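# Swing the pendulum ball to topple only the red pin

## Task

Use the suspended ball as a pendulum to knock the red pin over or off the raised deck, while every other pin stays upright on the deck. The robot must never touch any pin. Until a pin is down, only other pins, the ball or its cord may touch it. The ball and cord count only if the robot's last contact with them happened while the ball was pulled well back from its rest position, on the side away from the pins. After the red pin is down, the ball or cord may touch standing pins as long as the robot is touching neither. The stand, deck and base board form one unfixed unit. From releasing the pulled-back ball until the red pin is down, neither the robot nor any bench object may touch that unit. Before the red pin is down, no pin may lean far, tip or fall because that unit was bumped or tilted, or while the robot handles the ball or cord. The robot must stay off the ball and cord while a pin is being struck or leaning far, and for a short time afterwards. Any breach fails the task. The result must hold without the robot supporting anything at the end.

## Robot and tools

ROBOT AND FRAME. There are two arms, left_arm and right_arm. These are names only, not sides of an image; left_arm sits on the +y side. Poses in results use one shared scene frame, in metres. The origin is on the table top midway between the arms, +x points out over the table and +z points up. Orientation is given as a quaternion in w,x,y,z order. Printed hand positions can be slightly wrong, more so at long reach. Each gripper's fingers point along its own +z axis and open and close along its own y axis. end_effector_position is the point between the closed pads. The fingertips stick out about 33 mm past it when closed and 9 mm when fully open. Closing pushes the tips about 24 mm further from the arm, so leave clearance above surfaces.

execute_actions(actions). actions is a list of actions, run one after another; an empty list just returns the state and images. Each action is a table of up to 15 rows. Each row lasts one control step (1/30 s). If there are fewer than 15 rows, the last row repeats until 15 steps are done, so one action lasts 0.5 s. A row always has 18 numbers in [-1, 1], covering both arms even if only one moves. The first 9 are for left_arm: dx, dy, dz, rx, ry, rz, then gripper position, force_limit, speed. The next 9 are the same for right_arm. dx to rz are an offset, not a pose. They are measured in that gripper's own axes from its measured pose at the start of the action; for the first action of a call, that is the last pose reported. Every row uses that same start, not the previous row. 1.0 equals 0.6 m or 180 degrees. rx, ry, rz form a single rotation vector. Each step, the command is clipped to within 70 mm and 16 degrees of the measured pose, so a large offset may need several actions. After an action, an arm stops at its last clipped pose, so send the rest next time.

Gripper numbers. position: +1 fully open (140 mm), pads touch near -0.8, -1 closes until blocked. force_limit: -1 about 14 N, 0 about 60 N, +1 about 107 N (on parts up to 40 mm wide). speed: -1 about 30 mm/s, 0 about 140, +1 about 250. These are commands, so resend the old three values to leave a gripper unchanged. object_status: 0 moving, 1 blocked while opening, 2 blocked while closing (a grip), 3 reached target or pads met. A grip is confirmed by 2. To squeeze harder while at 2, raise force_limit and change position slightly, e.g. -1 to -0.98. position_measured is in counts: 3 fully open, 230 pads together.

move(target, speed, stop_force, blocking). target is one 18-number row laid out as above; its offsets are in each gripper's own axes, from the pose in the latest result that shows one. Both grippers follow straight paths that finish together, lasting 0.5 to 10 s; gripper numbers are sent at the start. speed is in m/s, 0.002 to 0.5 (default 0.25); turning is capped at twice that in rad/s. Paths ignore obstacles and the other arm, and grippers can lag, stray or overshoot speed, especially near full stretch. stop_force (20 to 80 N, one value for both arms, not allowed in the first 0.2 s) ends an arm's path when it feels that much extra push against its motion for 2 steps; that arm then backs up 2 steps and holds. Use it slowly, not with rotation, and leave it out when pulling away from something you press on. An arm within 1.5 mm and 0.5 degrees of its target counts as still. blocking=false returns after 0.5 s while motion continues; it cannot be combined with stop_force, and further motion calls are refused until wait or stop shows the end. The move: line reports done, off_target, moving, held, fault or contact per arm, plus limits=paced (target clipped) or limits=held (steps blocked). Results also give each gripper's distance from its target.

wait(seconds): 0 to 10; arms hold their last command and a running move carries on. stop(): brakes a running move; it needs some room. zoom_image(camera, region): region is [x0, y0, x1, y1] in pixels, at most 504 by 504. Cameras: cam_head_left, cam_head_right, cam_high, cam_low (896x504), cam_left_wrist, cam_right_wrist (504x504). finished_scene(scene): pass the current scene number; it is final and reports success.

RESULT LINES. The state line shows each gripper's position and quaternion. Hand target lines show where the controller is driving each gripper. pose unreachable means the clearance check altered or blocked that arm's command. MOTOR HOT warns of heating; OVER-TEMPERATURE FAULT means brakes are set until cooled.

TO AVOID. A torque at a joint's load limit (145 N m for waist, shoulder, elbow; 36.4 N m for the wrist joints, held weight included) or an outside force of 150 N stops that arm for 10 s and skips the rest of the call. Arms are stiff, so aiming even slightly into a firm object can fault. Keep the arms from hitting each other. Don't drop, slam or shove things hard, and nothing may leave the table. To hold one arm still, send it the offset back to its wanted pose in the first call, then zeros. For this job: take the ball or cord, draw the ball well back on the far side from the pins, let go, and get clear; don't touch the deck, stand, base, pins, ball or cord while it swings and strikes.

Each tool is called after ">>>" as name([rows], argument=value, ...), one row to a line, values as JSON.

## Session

>>> execute_actions(actions=[])

Scene clock: 0.00 s.
left_arm: end_effector_position=(+0.1818, +0.7964, +0.2821) position_measured=3 object_status=3 end_effector_quat_wxyz=(+0.468, +0.842, -0.056, -0.262) | right_arm: end_effector_position=(+0.5205, -0.4122, +0.3163) position_measured=3 object_status=3 end_effector_quat_wxyz=(-0.088, +0.920, +0.168, +0.344)
Joint positions: left_arm=[ 1.084  0.808  0.912 -0.664 -2.707 -0.299] | right_arm=[-0.212 -0.144 -0.033 -0.444 -1.096  2.198]
Joint velocities: left_arm=[ 0.    -0.    -0.001  0.001 -0.     0.001] | right_arm=[-0.     0.001 -0.002  0.     0.    -0.002]
Hand target (left_arm): +0.182, +0.796, +0.282; +0.468, +0.842, -0.056, -0.262
Hand target (right_arm): +0.521, -0.412, +0.316; -0.088, +0.920, +0.168, +0.344

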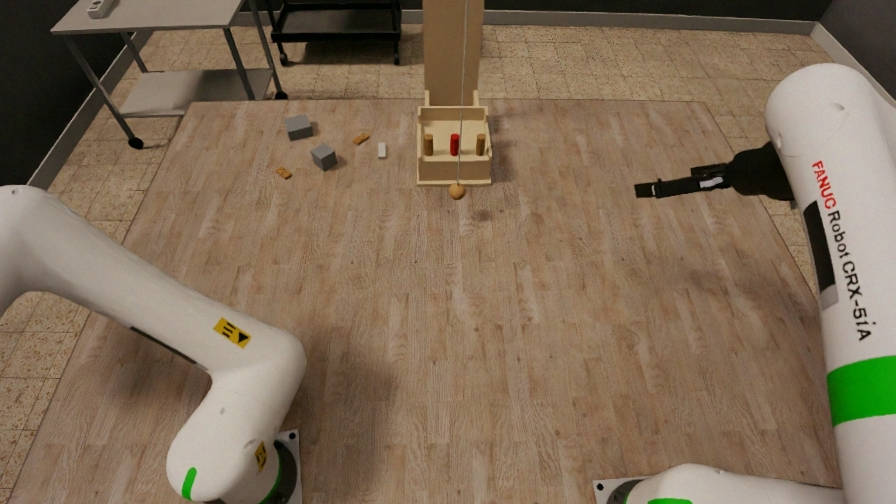

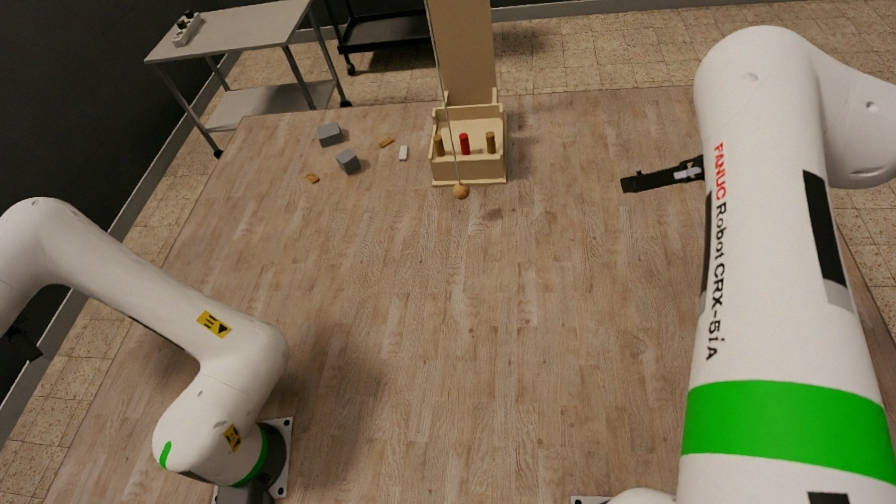

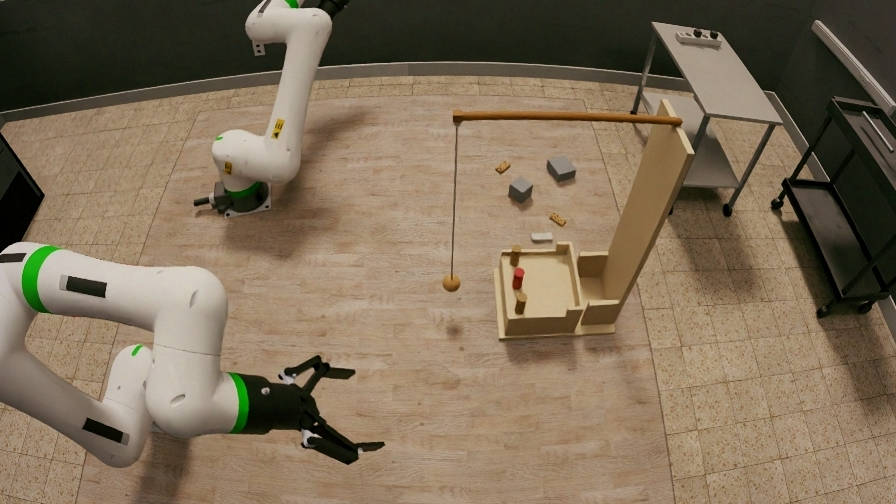

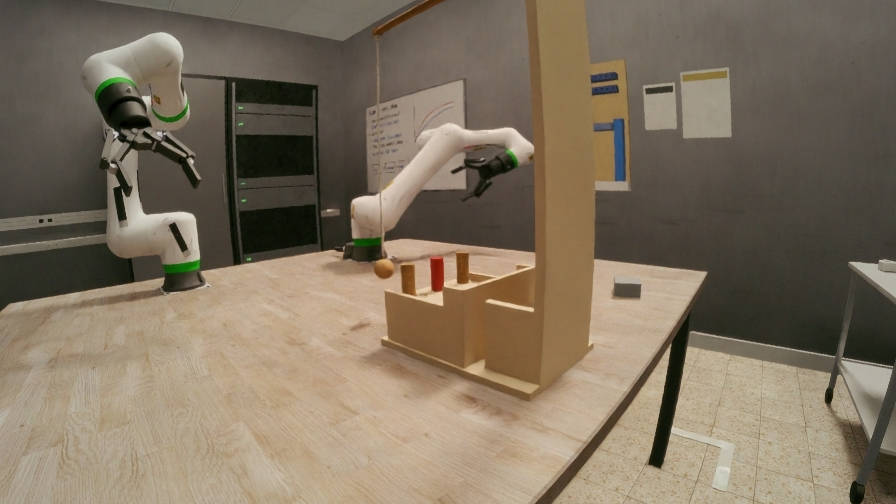

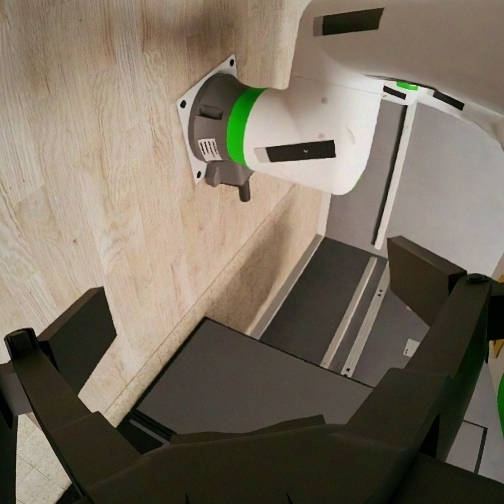

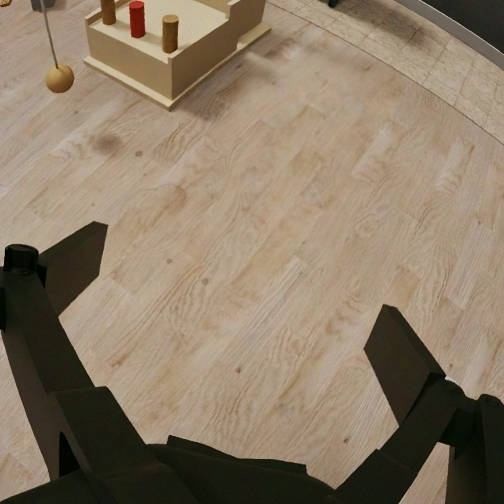

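>>> move(target=[0,0,0,0,0,0,1,0,0, 0.027,-0.57,0.485,-0.083,-0.06,0.089,1,0,0])

Scene clock: 6.47 s.
left_arm: end_effector_position=(+0.1818, +0.7964, +0.2821) position_measured=3 object_status=3 end_effector_quat_wxyz=(+0.468, +0.842, -0.056, -0.262) | right_arm: end_effector_position=(+0.5811, -0.0086, +0.1258) position_measured=3 object_status=3 end_effector_quat_wxyz=(+0.001, +0.965, +0.000, +0.261)
Joint positions: left_arm=[ 1.084  0.808  0.912 -0.664 -2.707 -0.299] | right_arm=[ 0.798  0.308 -0.181  0.553 -0.788  0.405]
Joint velocities: left_arm=[-0.    -0.    -0.003 -0.002  0.001 -0.001] | right_arm=[-0.     0.002  0.001 -0.005 -0.     0.   ]
Hand target (left_arm): +0.182, +0.796, +0.282; +0.468, +0.842, -0.056, -0.262
Hand target (right_arm): +0.581, -0.009, +0.126; +0.001, +0.965, +0.000, +0.261
Off the commanded pose (left_arm): 0.000 m, 0 deg.
Off the commanded pose (right_arm): 0.001 m, 0 deg.
move: done

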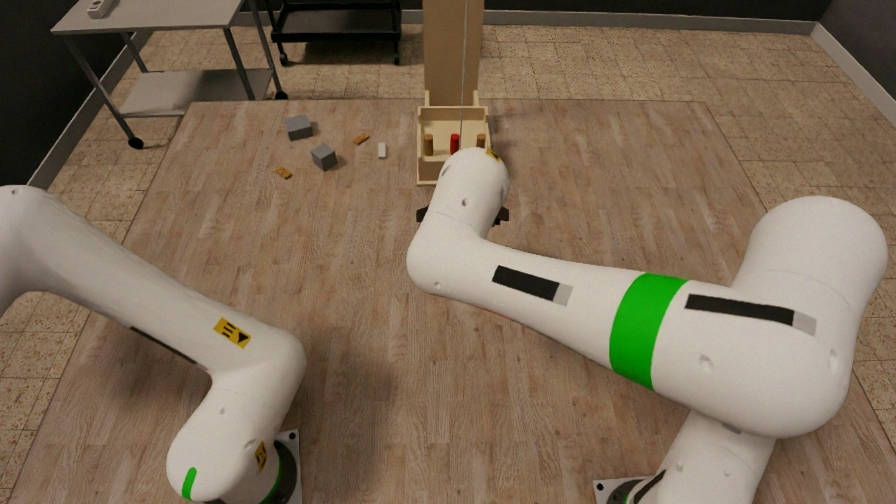

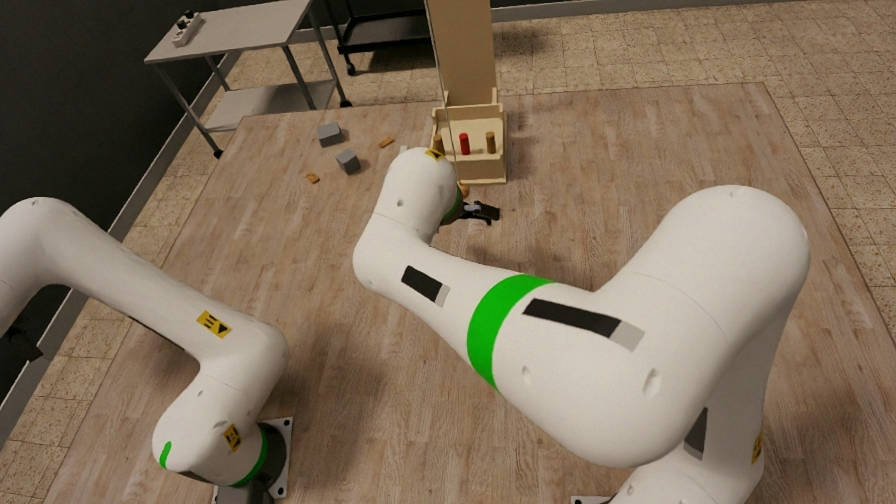

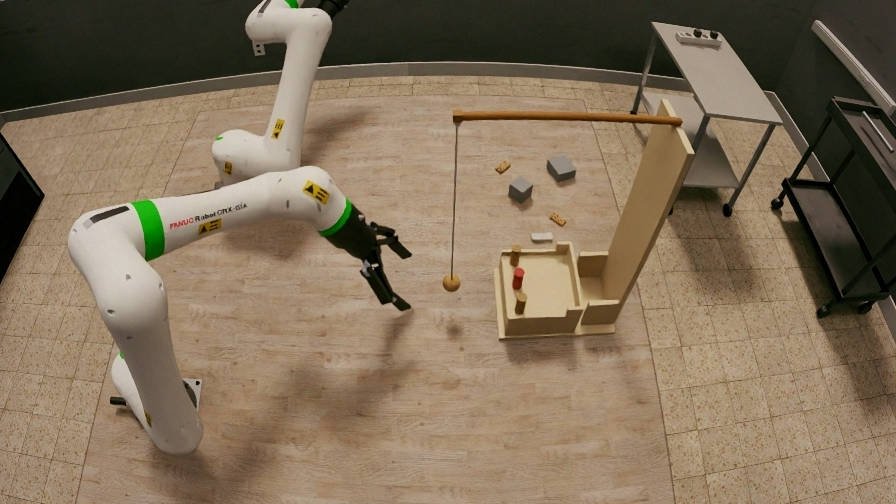

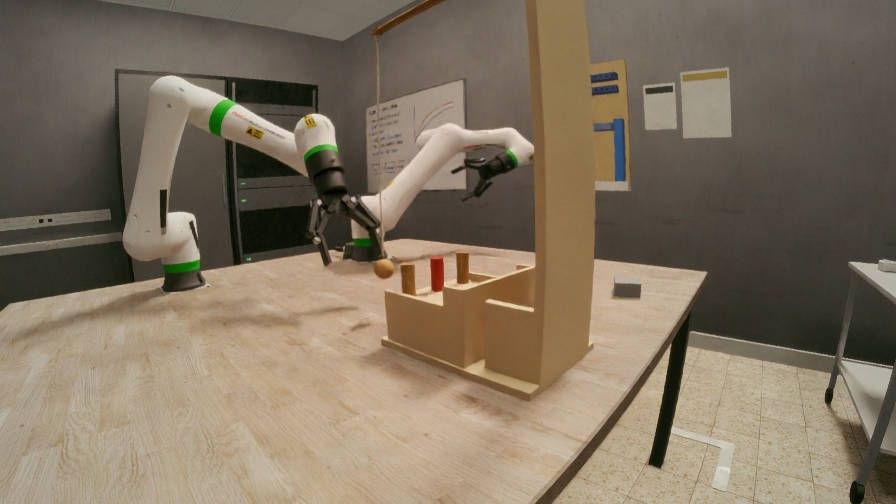

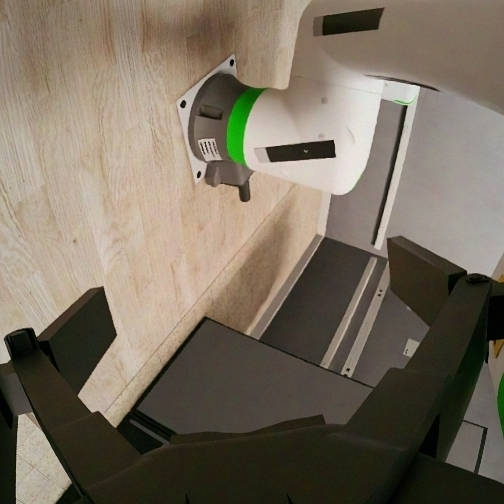

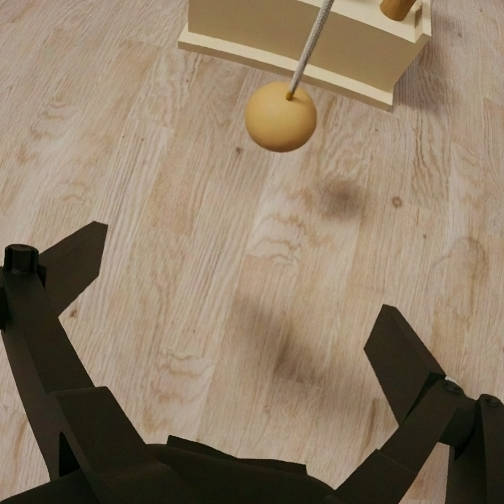

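Advance 0.105, down 0.015.

>>> move(target=[0,0,0,0,0,0,1,0,0, 0.139,-0.004,0.109,0,0,0,1,0,0], speed=0.1)

Scene clock: 9.30 s.
left_arm: end_effector_position=(+0.1818, +0.7964, +0.2821) position_measured=3 object_status=3 end_effector_quat_wxyz=(+0.468, +0.842, -0.056, -0.262) | right_arm: end_effector_position=(+0.6860, -0.0063, +0.1109) position_measured=3 object_status=3 end_effector_quat_wxyz=(+0.001, +0.965, +0.000, +0.261)
Joint positions: left_arm=[ 1.084  0.808  0.912 -0.664 -2.707 -0.299] | right_arm=[ 0.683  0.533  0.117  0.479 -0.8    0.582]
Joint velocities: left_arm=[-0.    -0.     0.002  0.001 -0.     0.   ] | right_arm=[-0.     0.    -0.    -0.    -0.     0.001]
Hand target (left_arm): +0.182, +0.796, +0.282; +0.468, +0.842, -0.056, -0.262
Hand target (right_arm): +0.686, -0.006, +0.111; +0.001, +0.965, +0.000, +0.261
Off the commanded pose (left_arm): 0.000 m, 0 deg.
Off the commanded pose (right_arm): 0.000 m, 0 deg.
move: done

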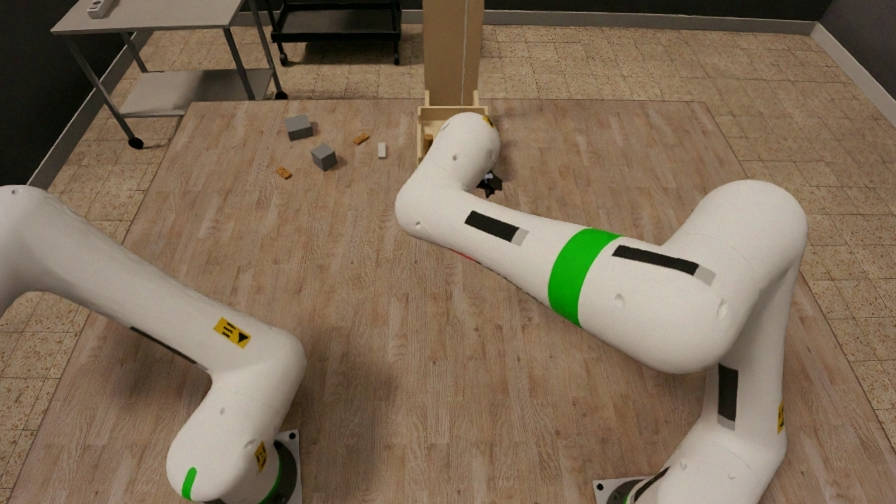

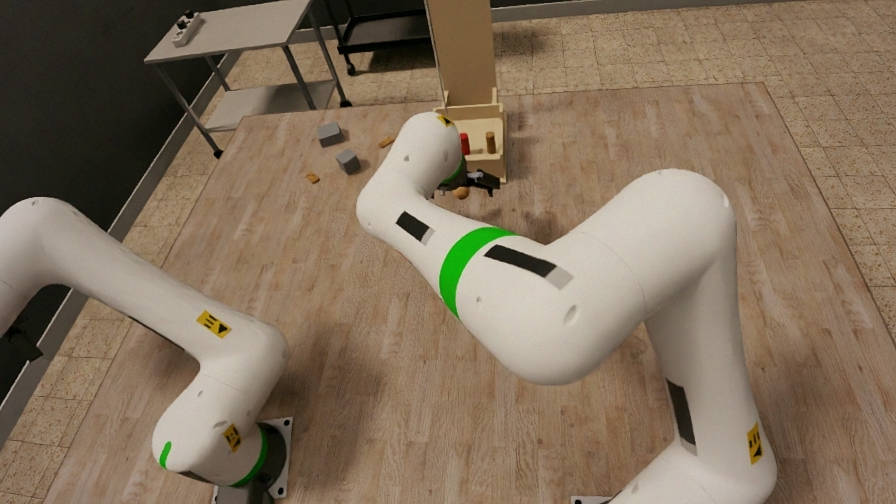

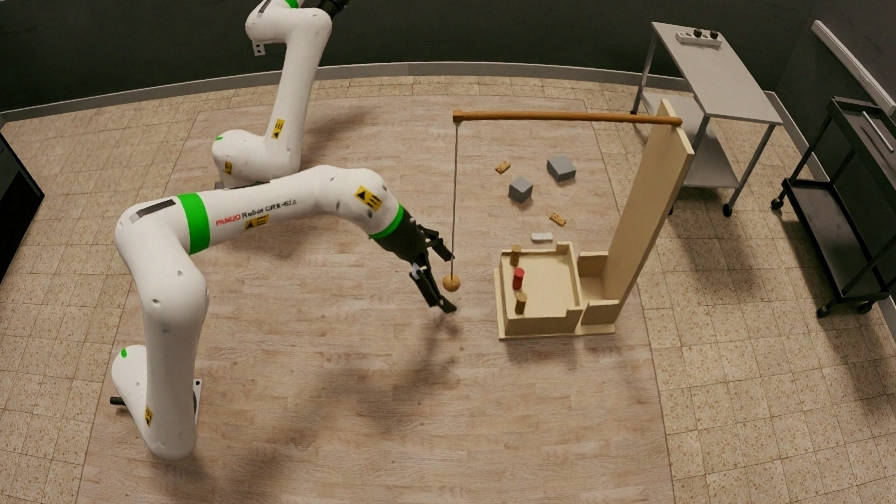

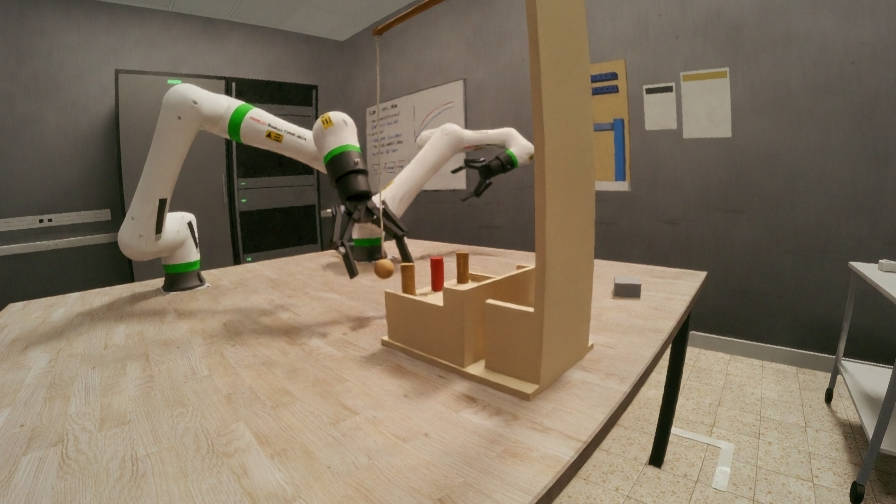

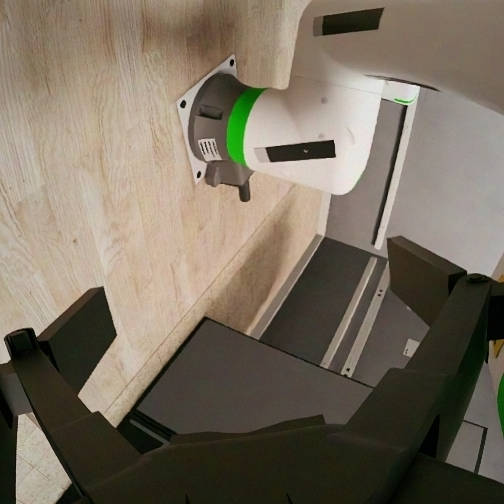

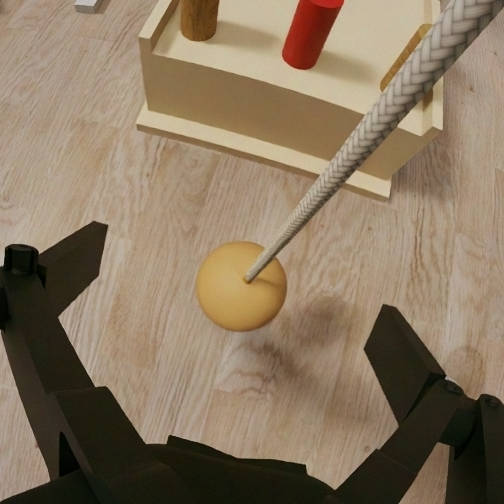

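>>> move(target=[0,0,0,0,0,0,1,0,0, -0.005,0,0.02,0,0,0,1,0,0], speed=0.05)

>>> move(target=[0,0,0,0,0,0,1,0,0, 0,0,0,0,0,0,-1,-0.5,0])

>>> move(target=[0,0,0,0,0,0,1,0,0, -0.283,0.007,-0.308,0,0,0,-1,-0.5,0], speed=0.1)

Scene clock: 14.07 s.
left_arm: end_effector_position=(+0.1818, +0.7964, +0.2821) position_measured=3 object_status=3 end_effector_quat_wxyz=(+0.468, +0.842, -0.056, -0.262) | right_arm: end_effector_position=(+0.6894, -0.0063, +0.0991) position_measured=3 object_status=3 end_effector_quat_wxyz=(+0.001, +0.965, +0.000, +0.261)
Joint positions: left_arm=[ 1.084  0.808  0.912 -0.664 -2.707 -0.299] | right_arm=[ 0.679  0.549  0.11   0.488 -0.778  0.572]
Joint velocities: left_arm=[-0.    -0.     0.    -0.001 -0.001  0.   ] | right_arm=[-0.     0.002  0.001 -0.001  0.     0.   ]
Hand target (left_arm): +0.182, +0.796, +0.282; +0.468, +0.842, -0.056, -0.262
Hand target (right_arm): +0.689, -0.006, +0.099; +0.001, +0.965, +0.000, +0.261
Off the commanded pose (left_arm): 0.000 m, 0 deg.
Off the commanded pose (right_arm): 0.000 m, 0 deg.
move: done

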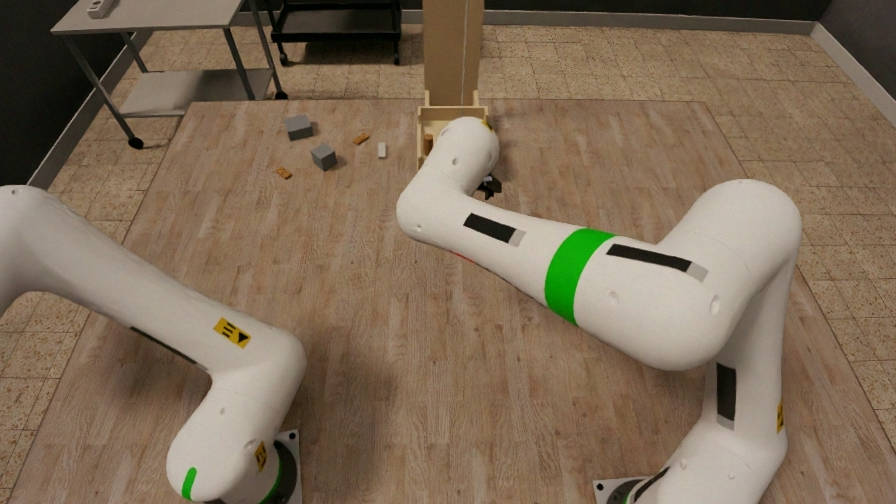

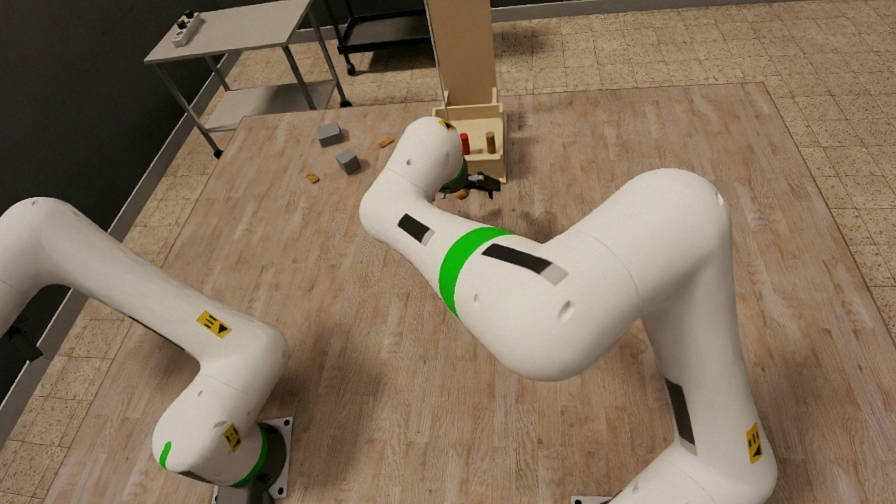

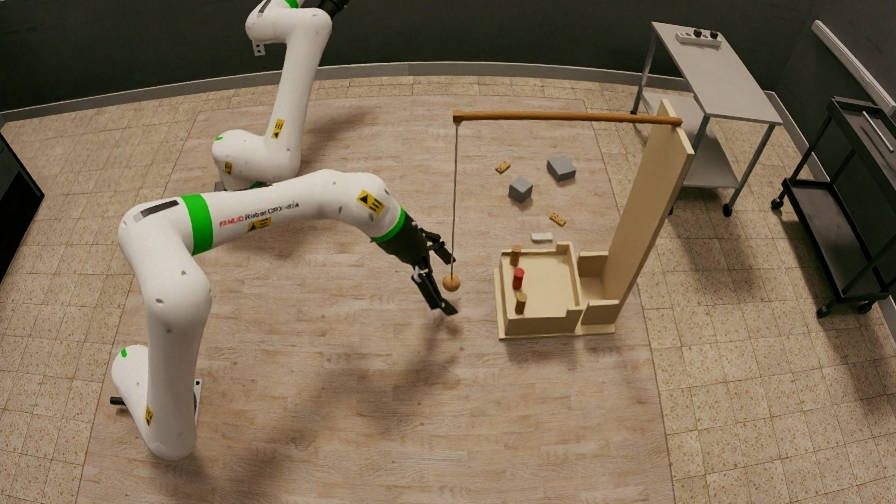

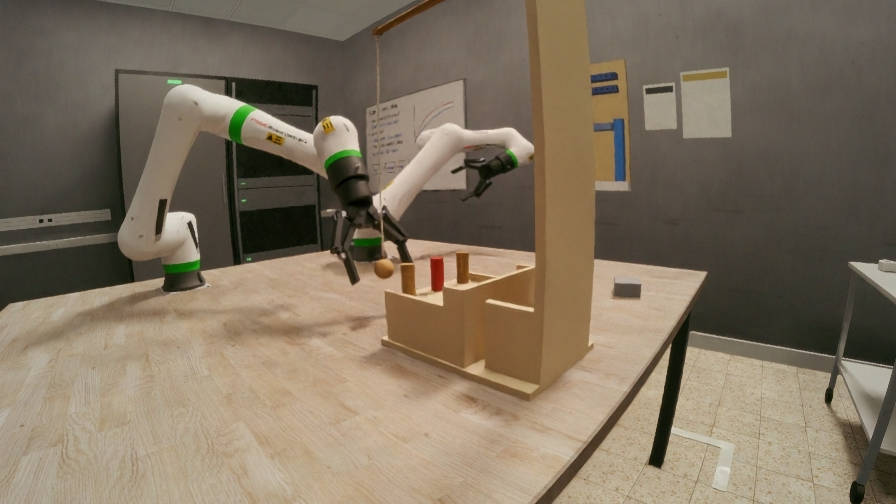

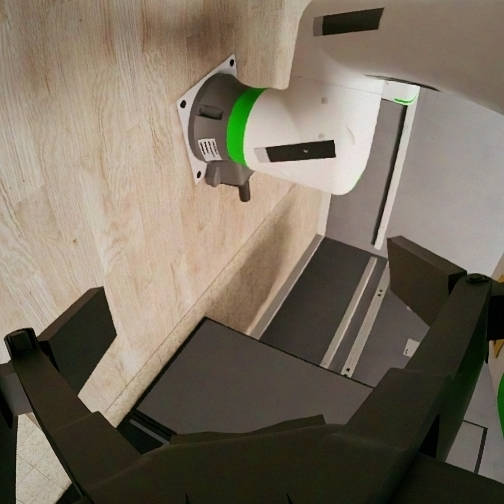

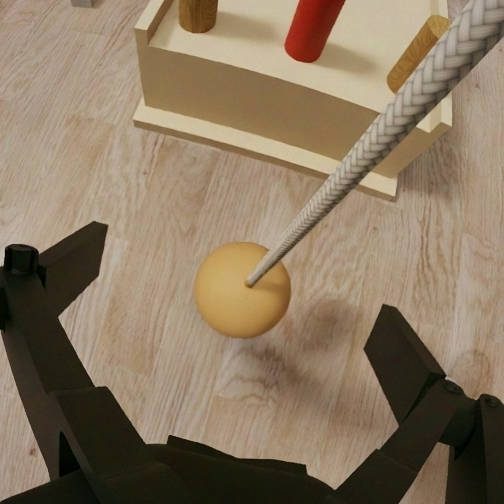

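Scene clock: 15.03 s.
left_arm: end_effector_position=(+0.1818, +0.7964, +0.2821) position_measured=3 object_status=3 end_effector_quat_wxyz=(+0.468, +0.842, -0.056, -0.262) | right_arm: end_effector_position=(+0.6895, -0.0063, +0.0991) position_measured=169 object_status=2 end_effector_quat_wxyz=(+0.001, +0.965, +0.000, +0.261)
Joint positions: left_arm=[ 1.084  0.808  0.912 -0.664 -2.707 -0.299] | right_arm=[ 0.679  0.549  0.11   0.488 -0.778  0.572]
Joint velocities: left_arm=[ 0.    -0.     0.    -0.002 -0.001 -0.   ] | right_arm=[-0.    -0.002  0.    -0.001 -0.    -0.001]
Hand target (left_arm): +0.182, +0.796, +0.282; +0.468, +0.842, -0.056, -0.262
Hand target (right_arm): +0.689, -0.006, +0.099; +0.001, +0.965, +0.000, +0.261
Off the commanded pose (left_arm): 0.000 m, 0 deg.
Off the commanded pose (right_arm): 0.000 m, 0 deg.
move: done

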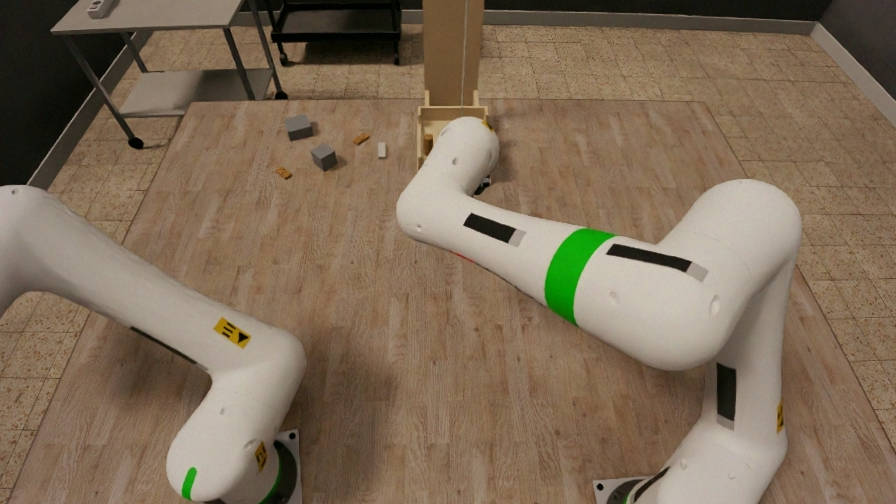

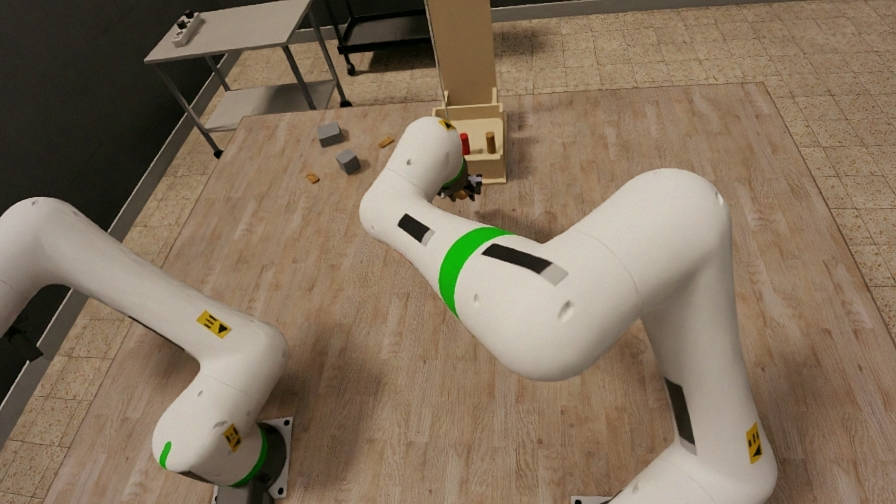

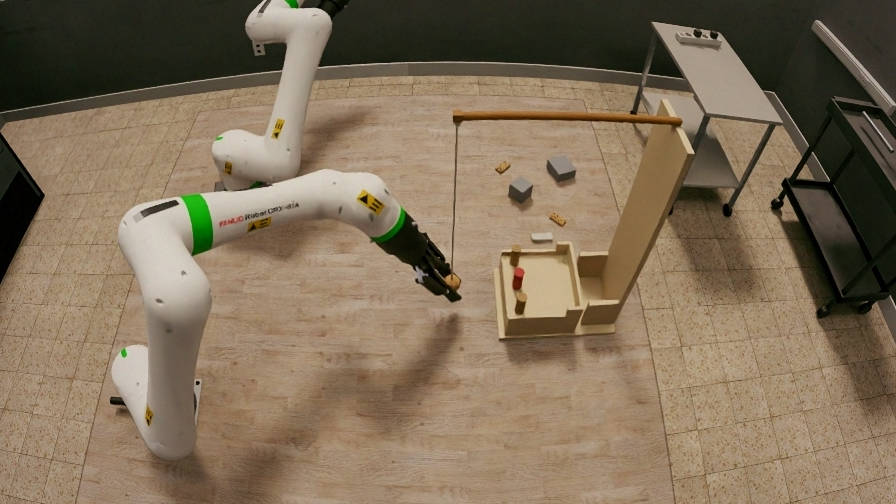

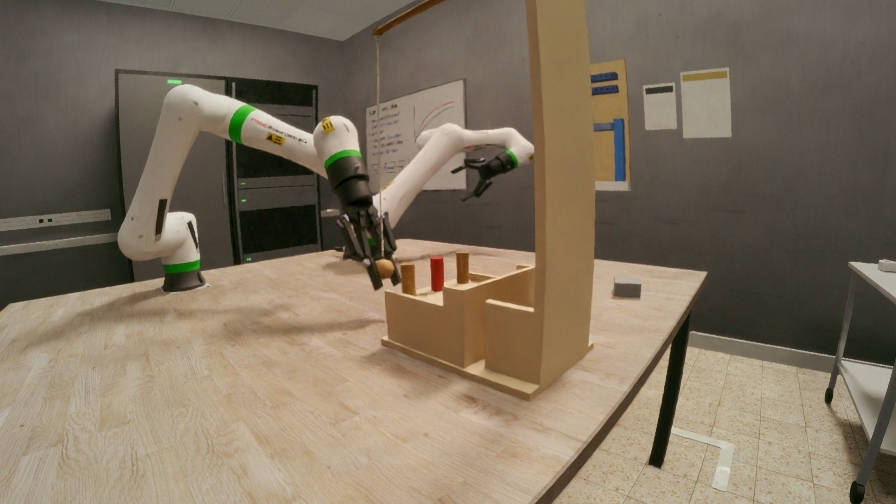

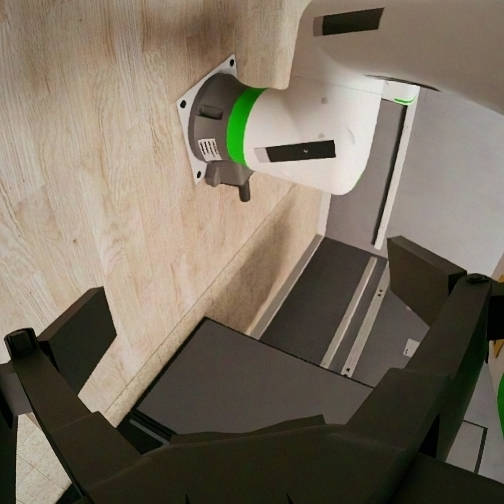

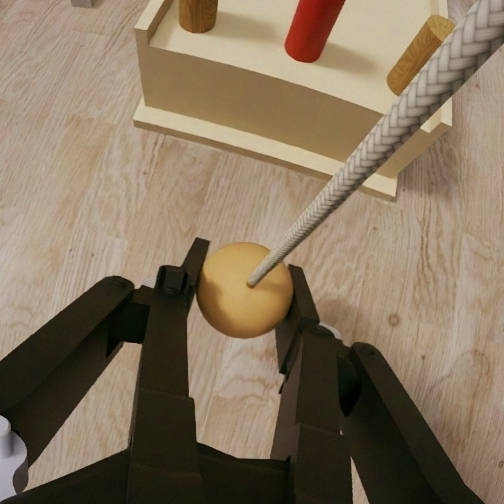

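Scene clock: 17.87 s.
left_arm: end_effector_position=(+0.1818, +0.7964, +0.2821) position_measured=3 object_status=3 end_effector_quat_wxyz=(+0.468, +0.842, -0.056, -0.262) | right_arm: end_effector_position=(+0.4497, -0.0103, +0.1740) position_measured=169 object_status=2 end_effector_quat_wxyz=(+0.001, +0.965, +0.000, +0.261)
Joint positions: left_arm=[ 1.084  0.808  0.912 -0.664 -2.707 -0.299] | right_arm=[ 1.013  0.028 -0.395  0.567 -0.946  0.236]
Joint velocities: left_arm=[-0.     0.    -0.     0.001 -0.    -0.   ] | right_arm=[-0.     0.     0.001 -0.    -0.     0.001]
Hand target (left_arm): +0.182, +0.796, +0.282; +0.468, +0.842, -0.056, -0.262
Hand target (right_arm): +0.450, -0.010, +0.174; +0.001, +0.965, +0.000, +0.261
Off the commanded pose (left_arm): 0.000 m, 0 deg.
Off the commanded pose (right_arm): 0.001 m, 0 deg.
move: done

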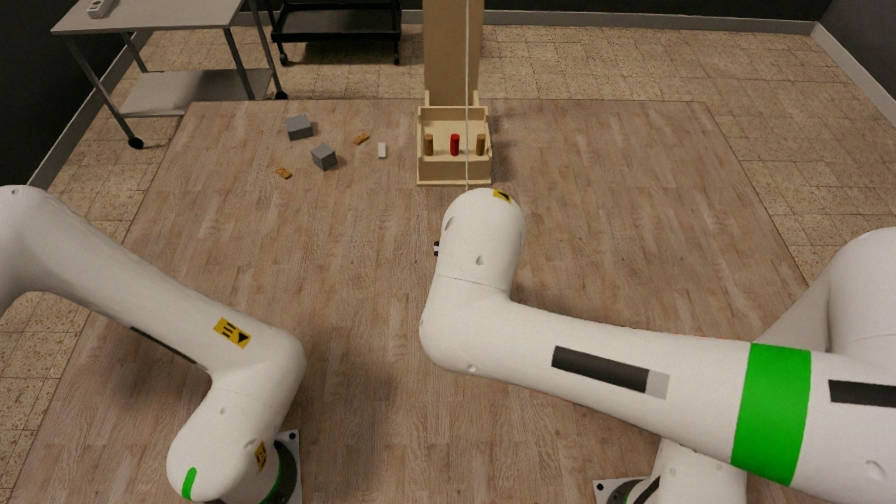

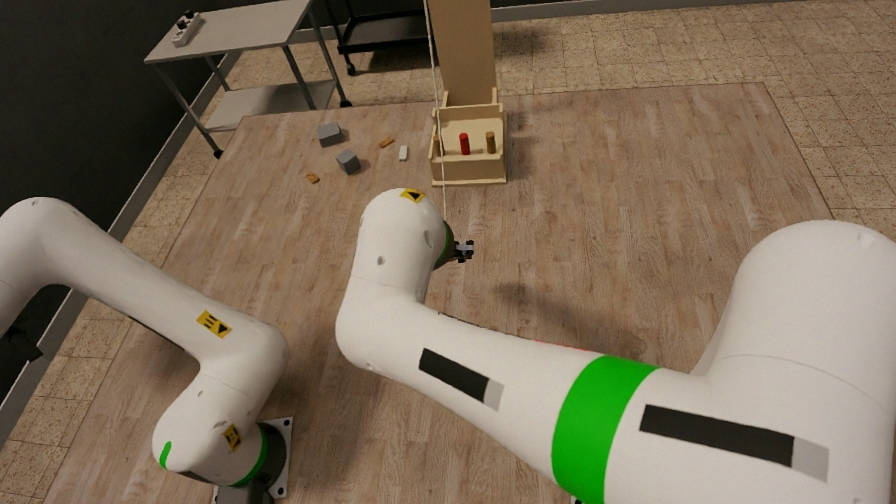

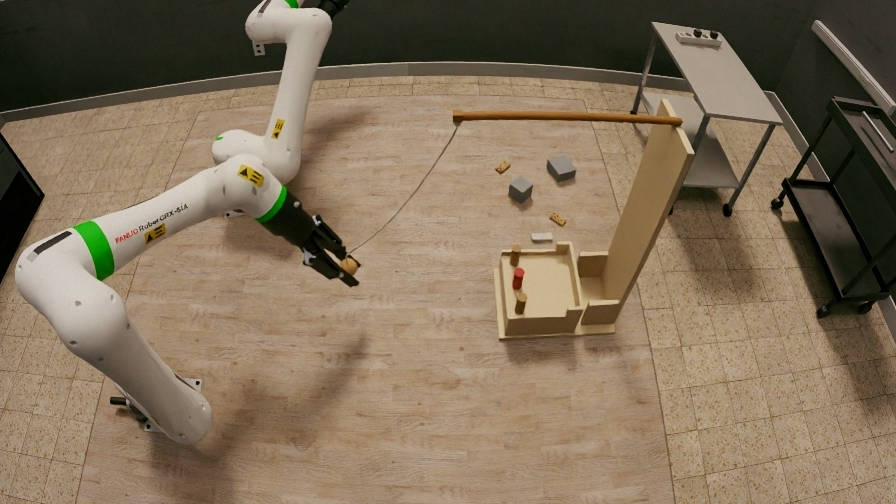

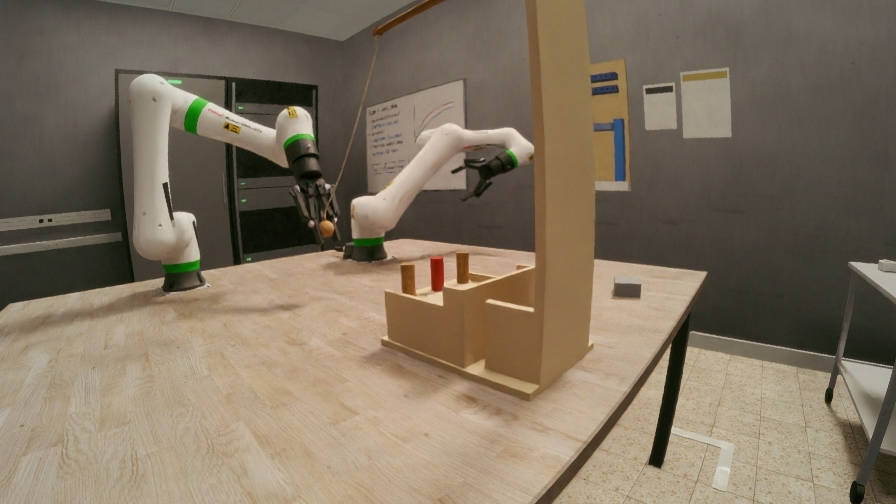

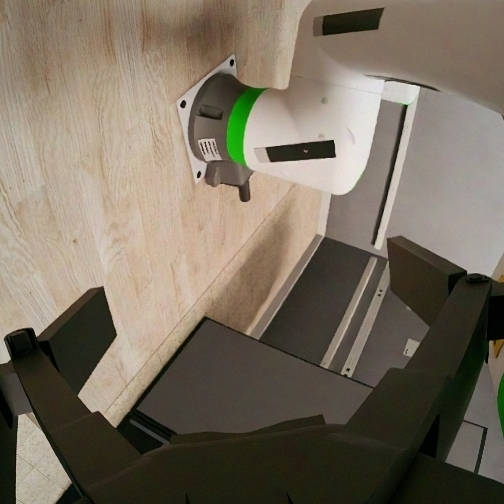

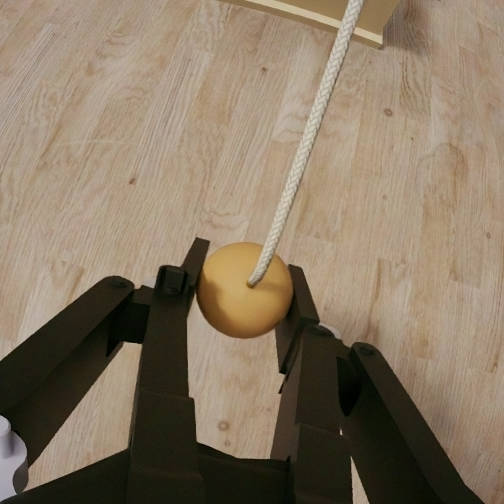

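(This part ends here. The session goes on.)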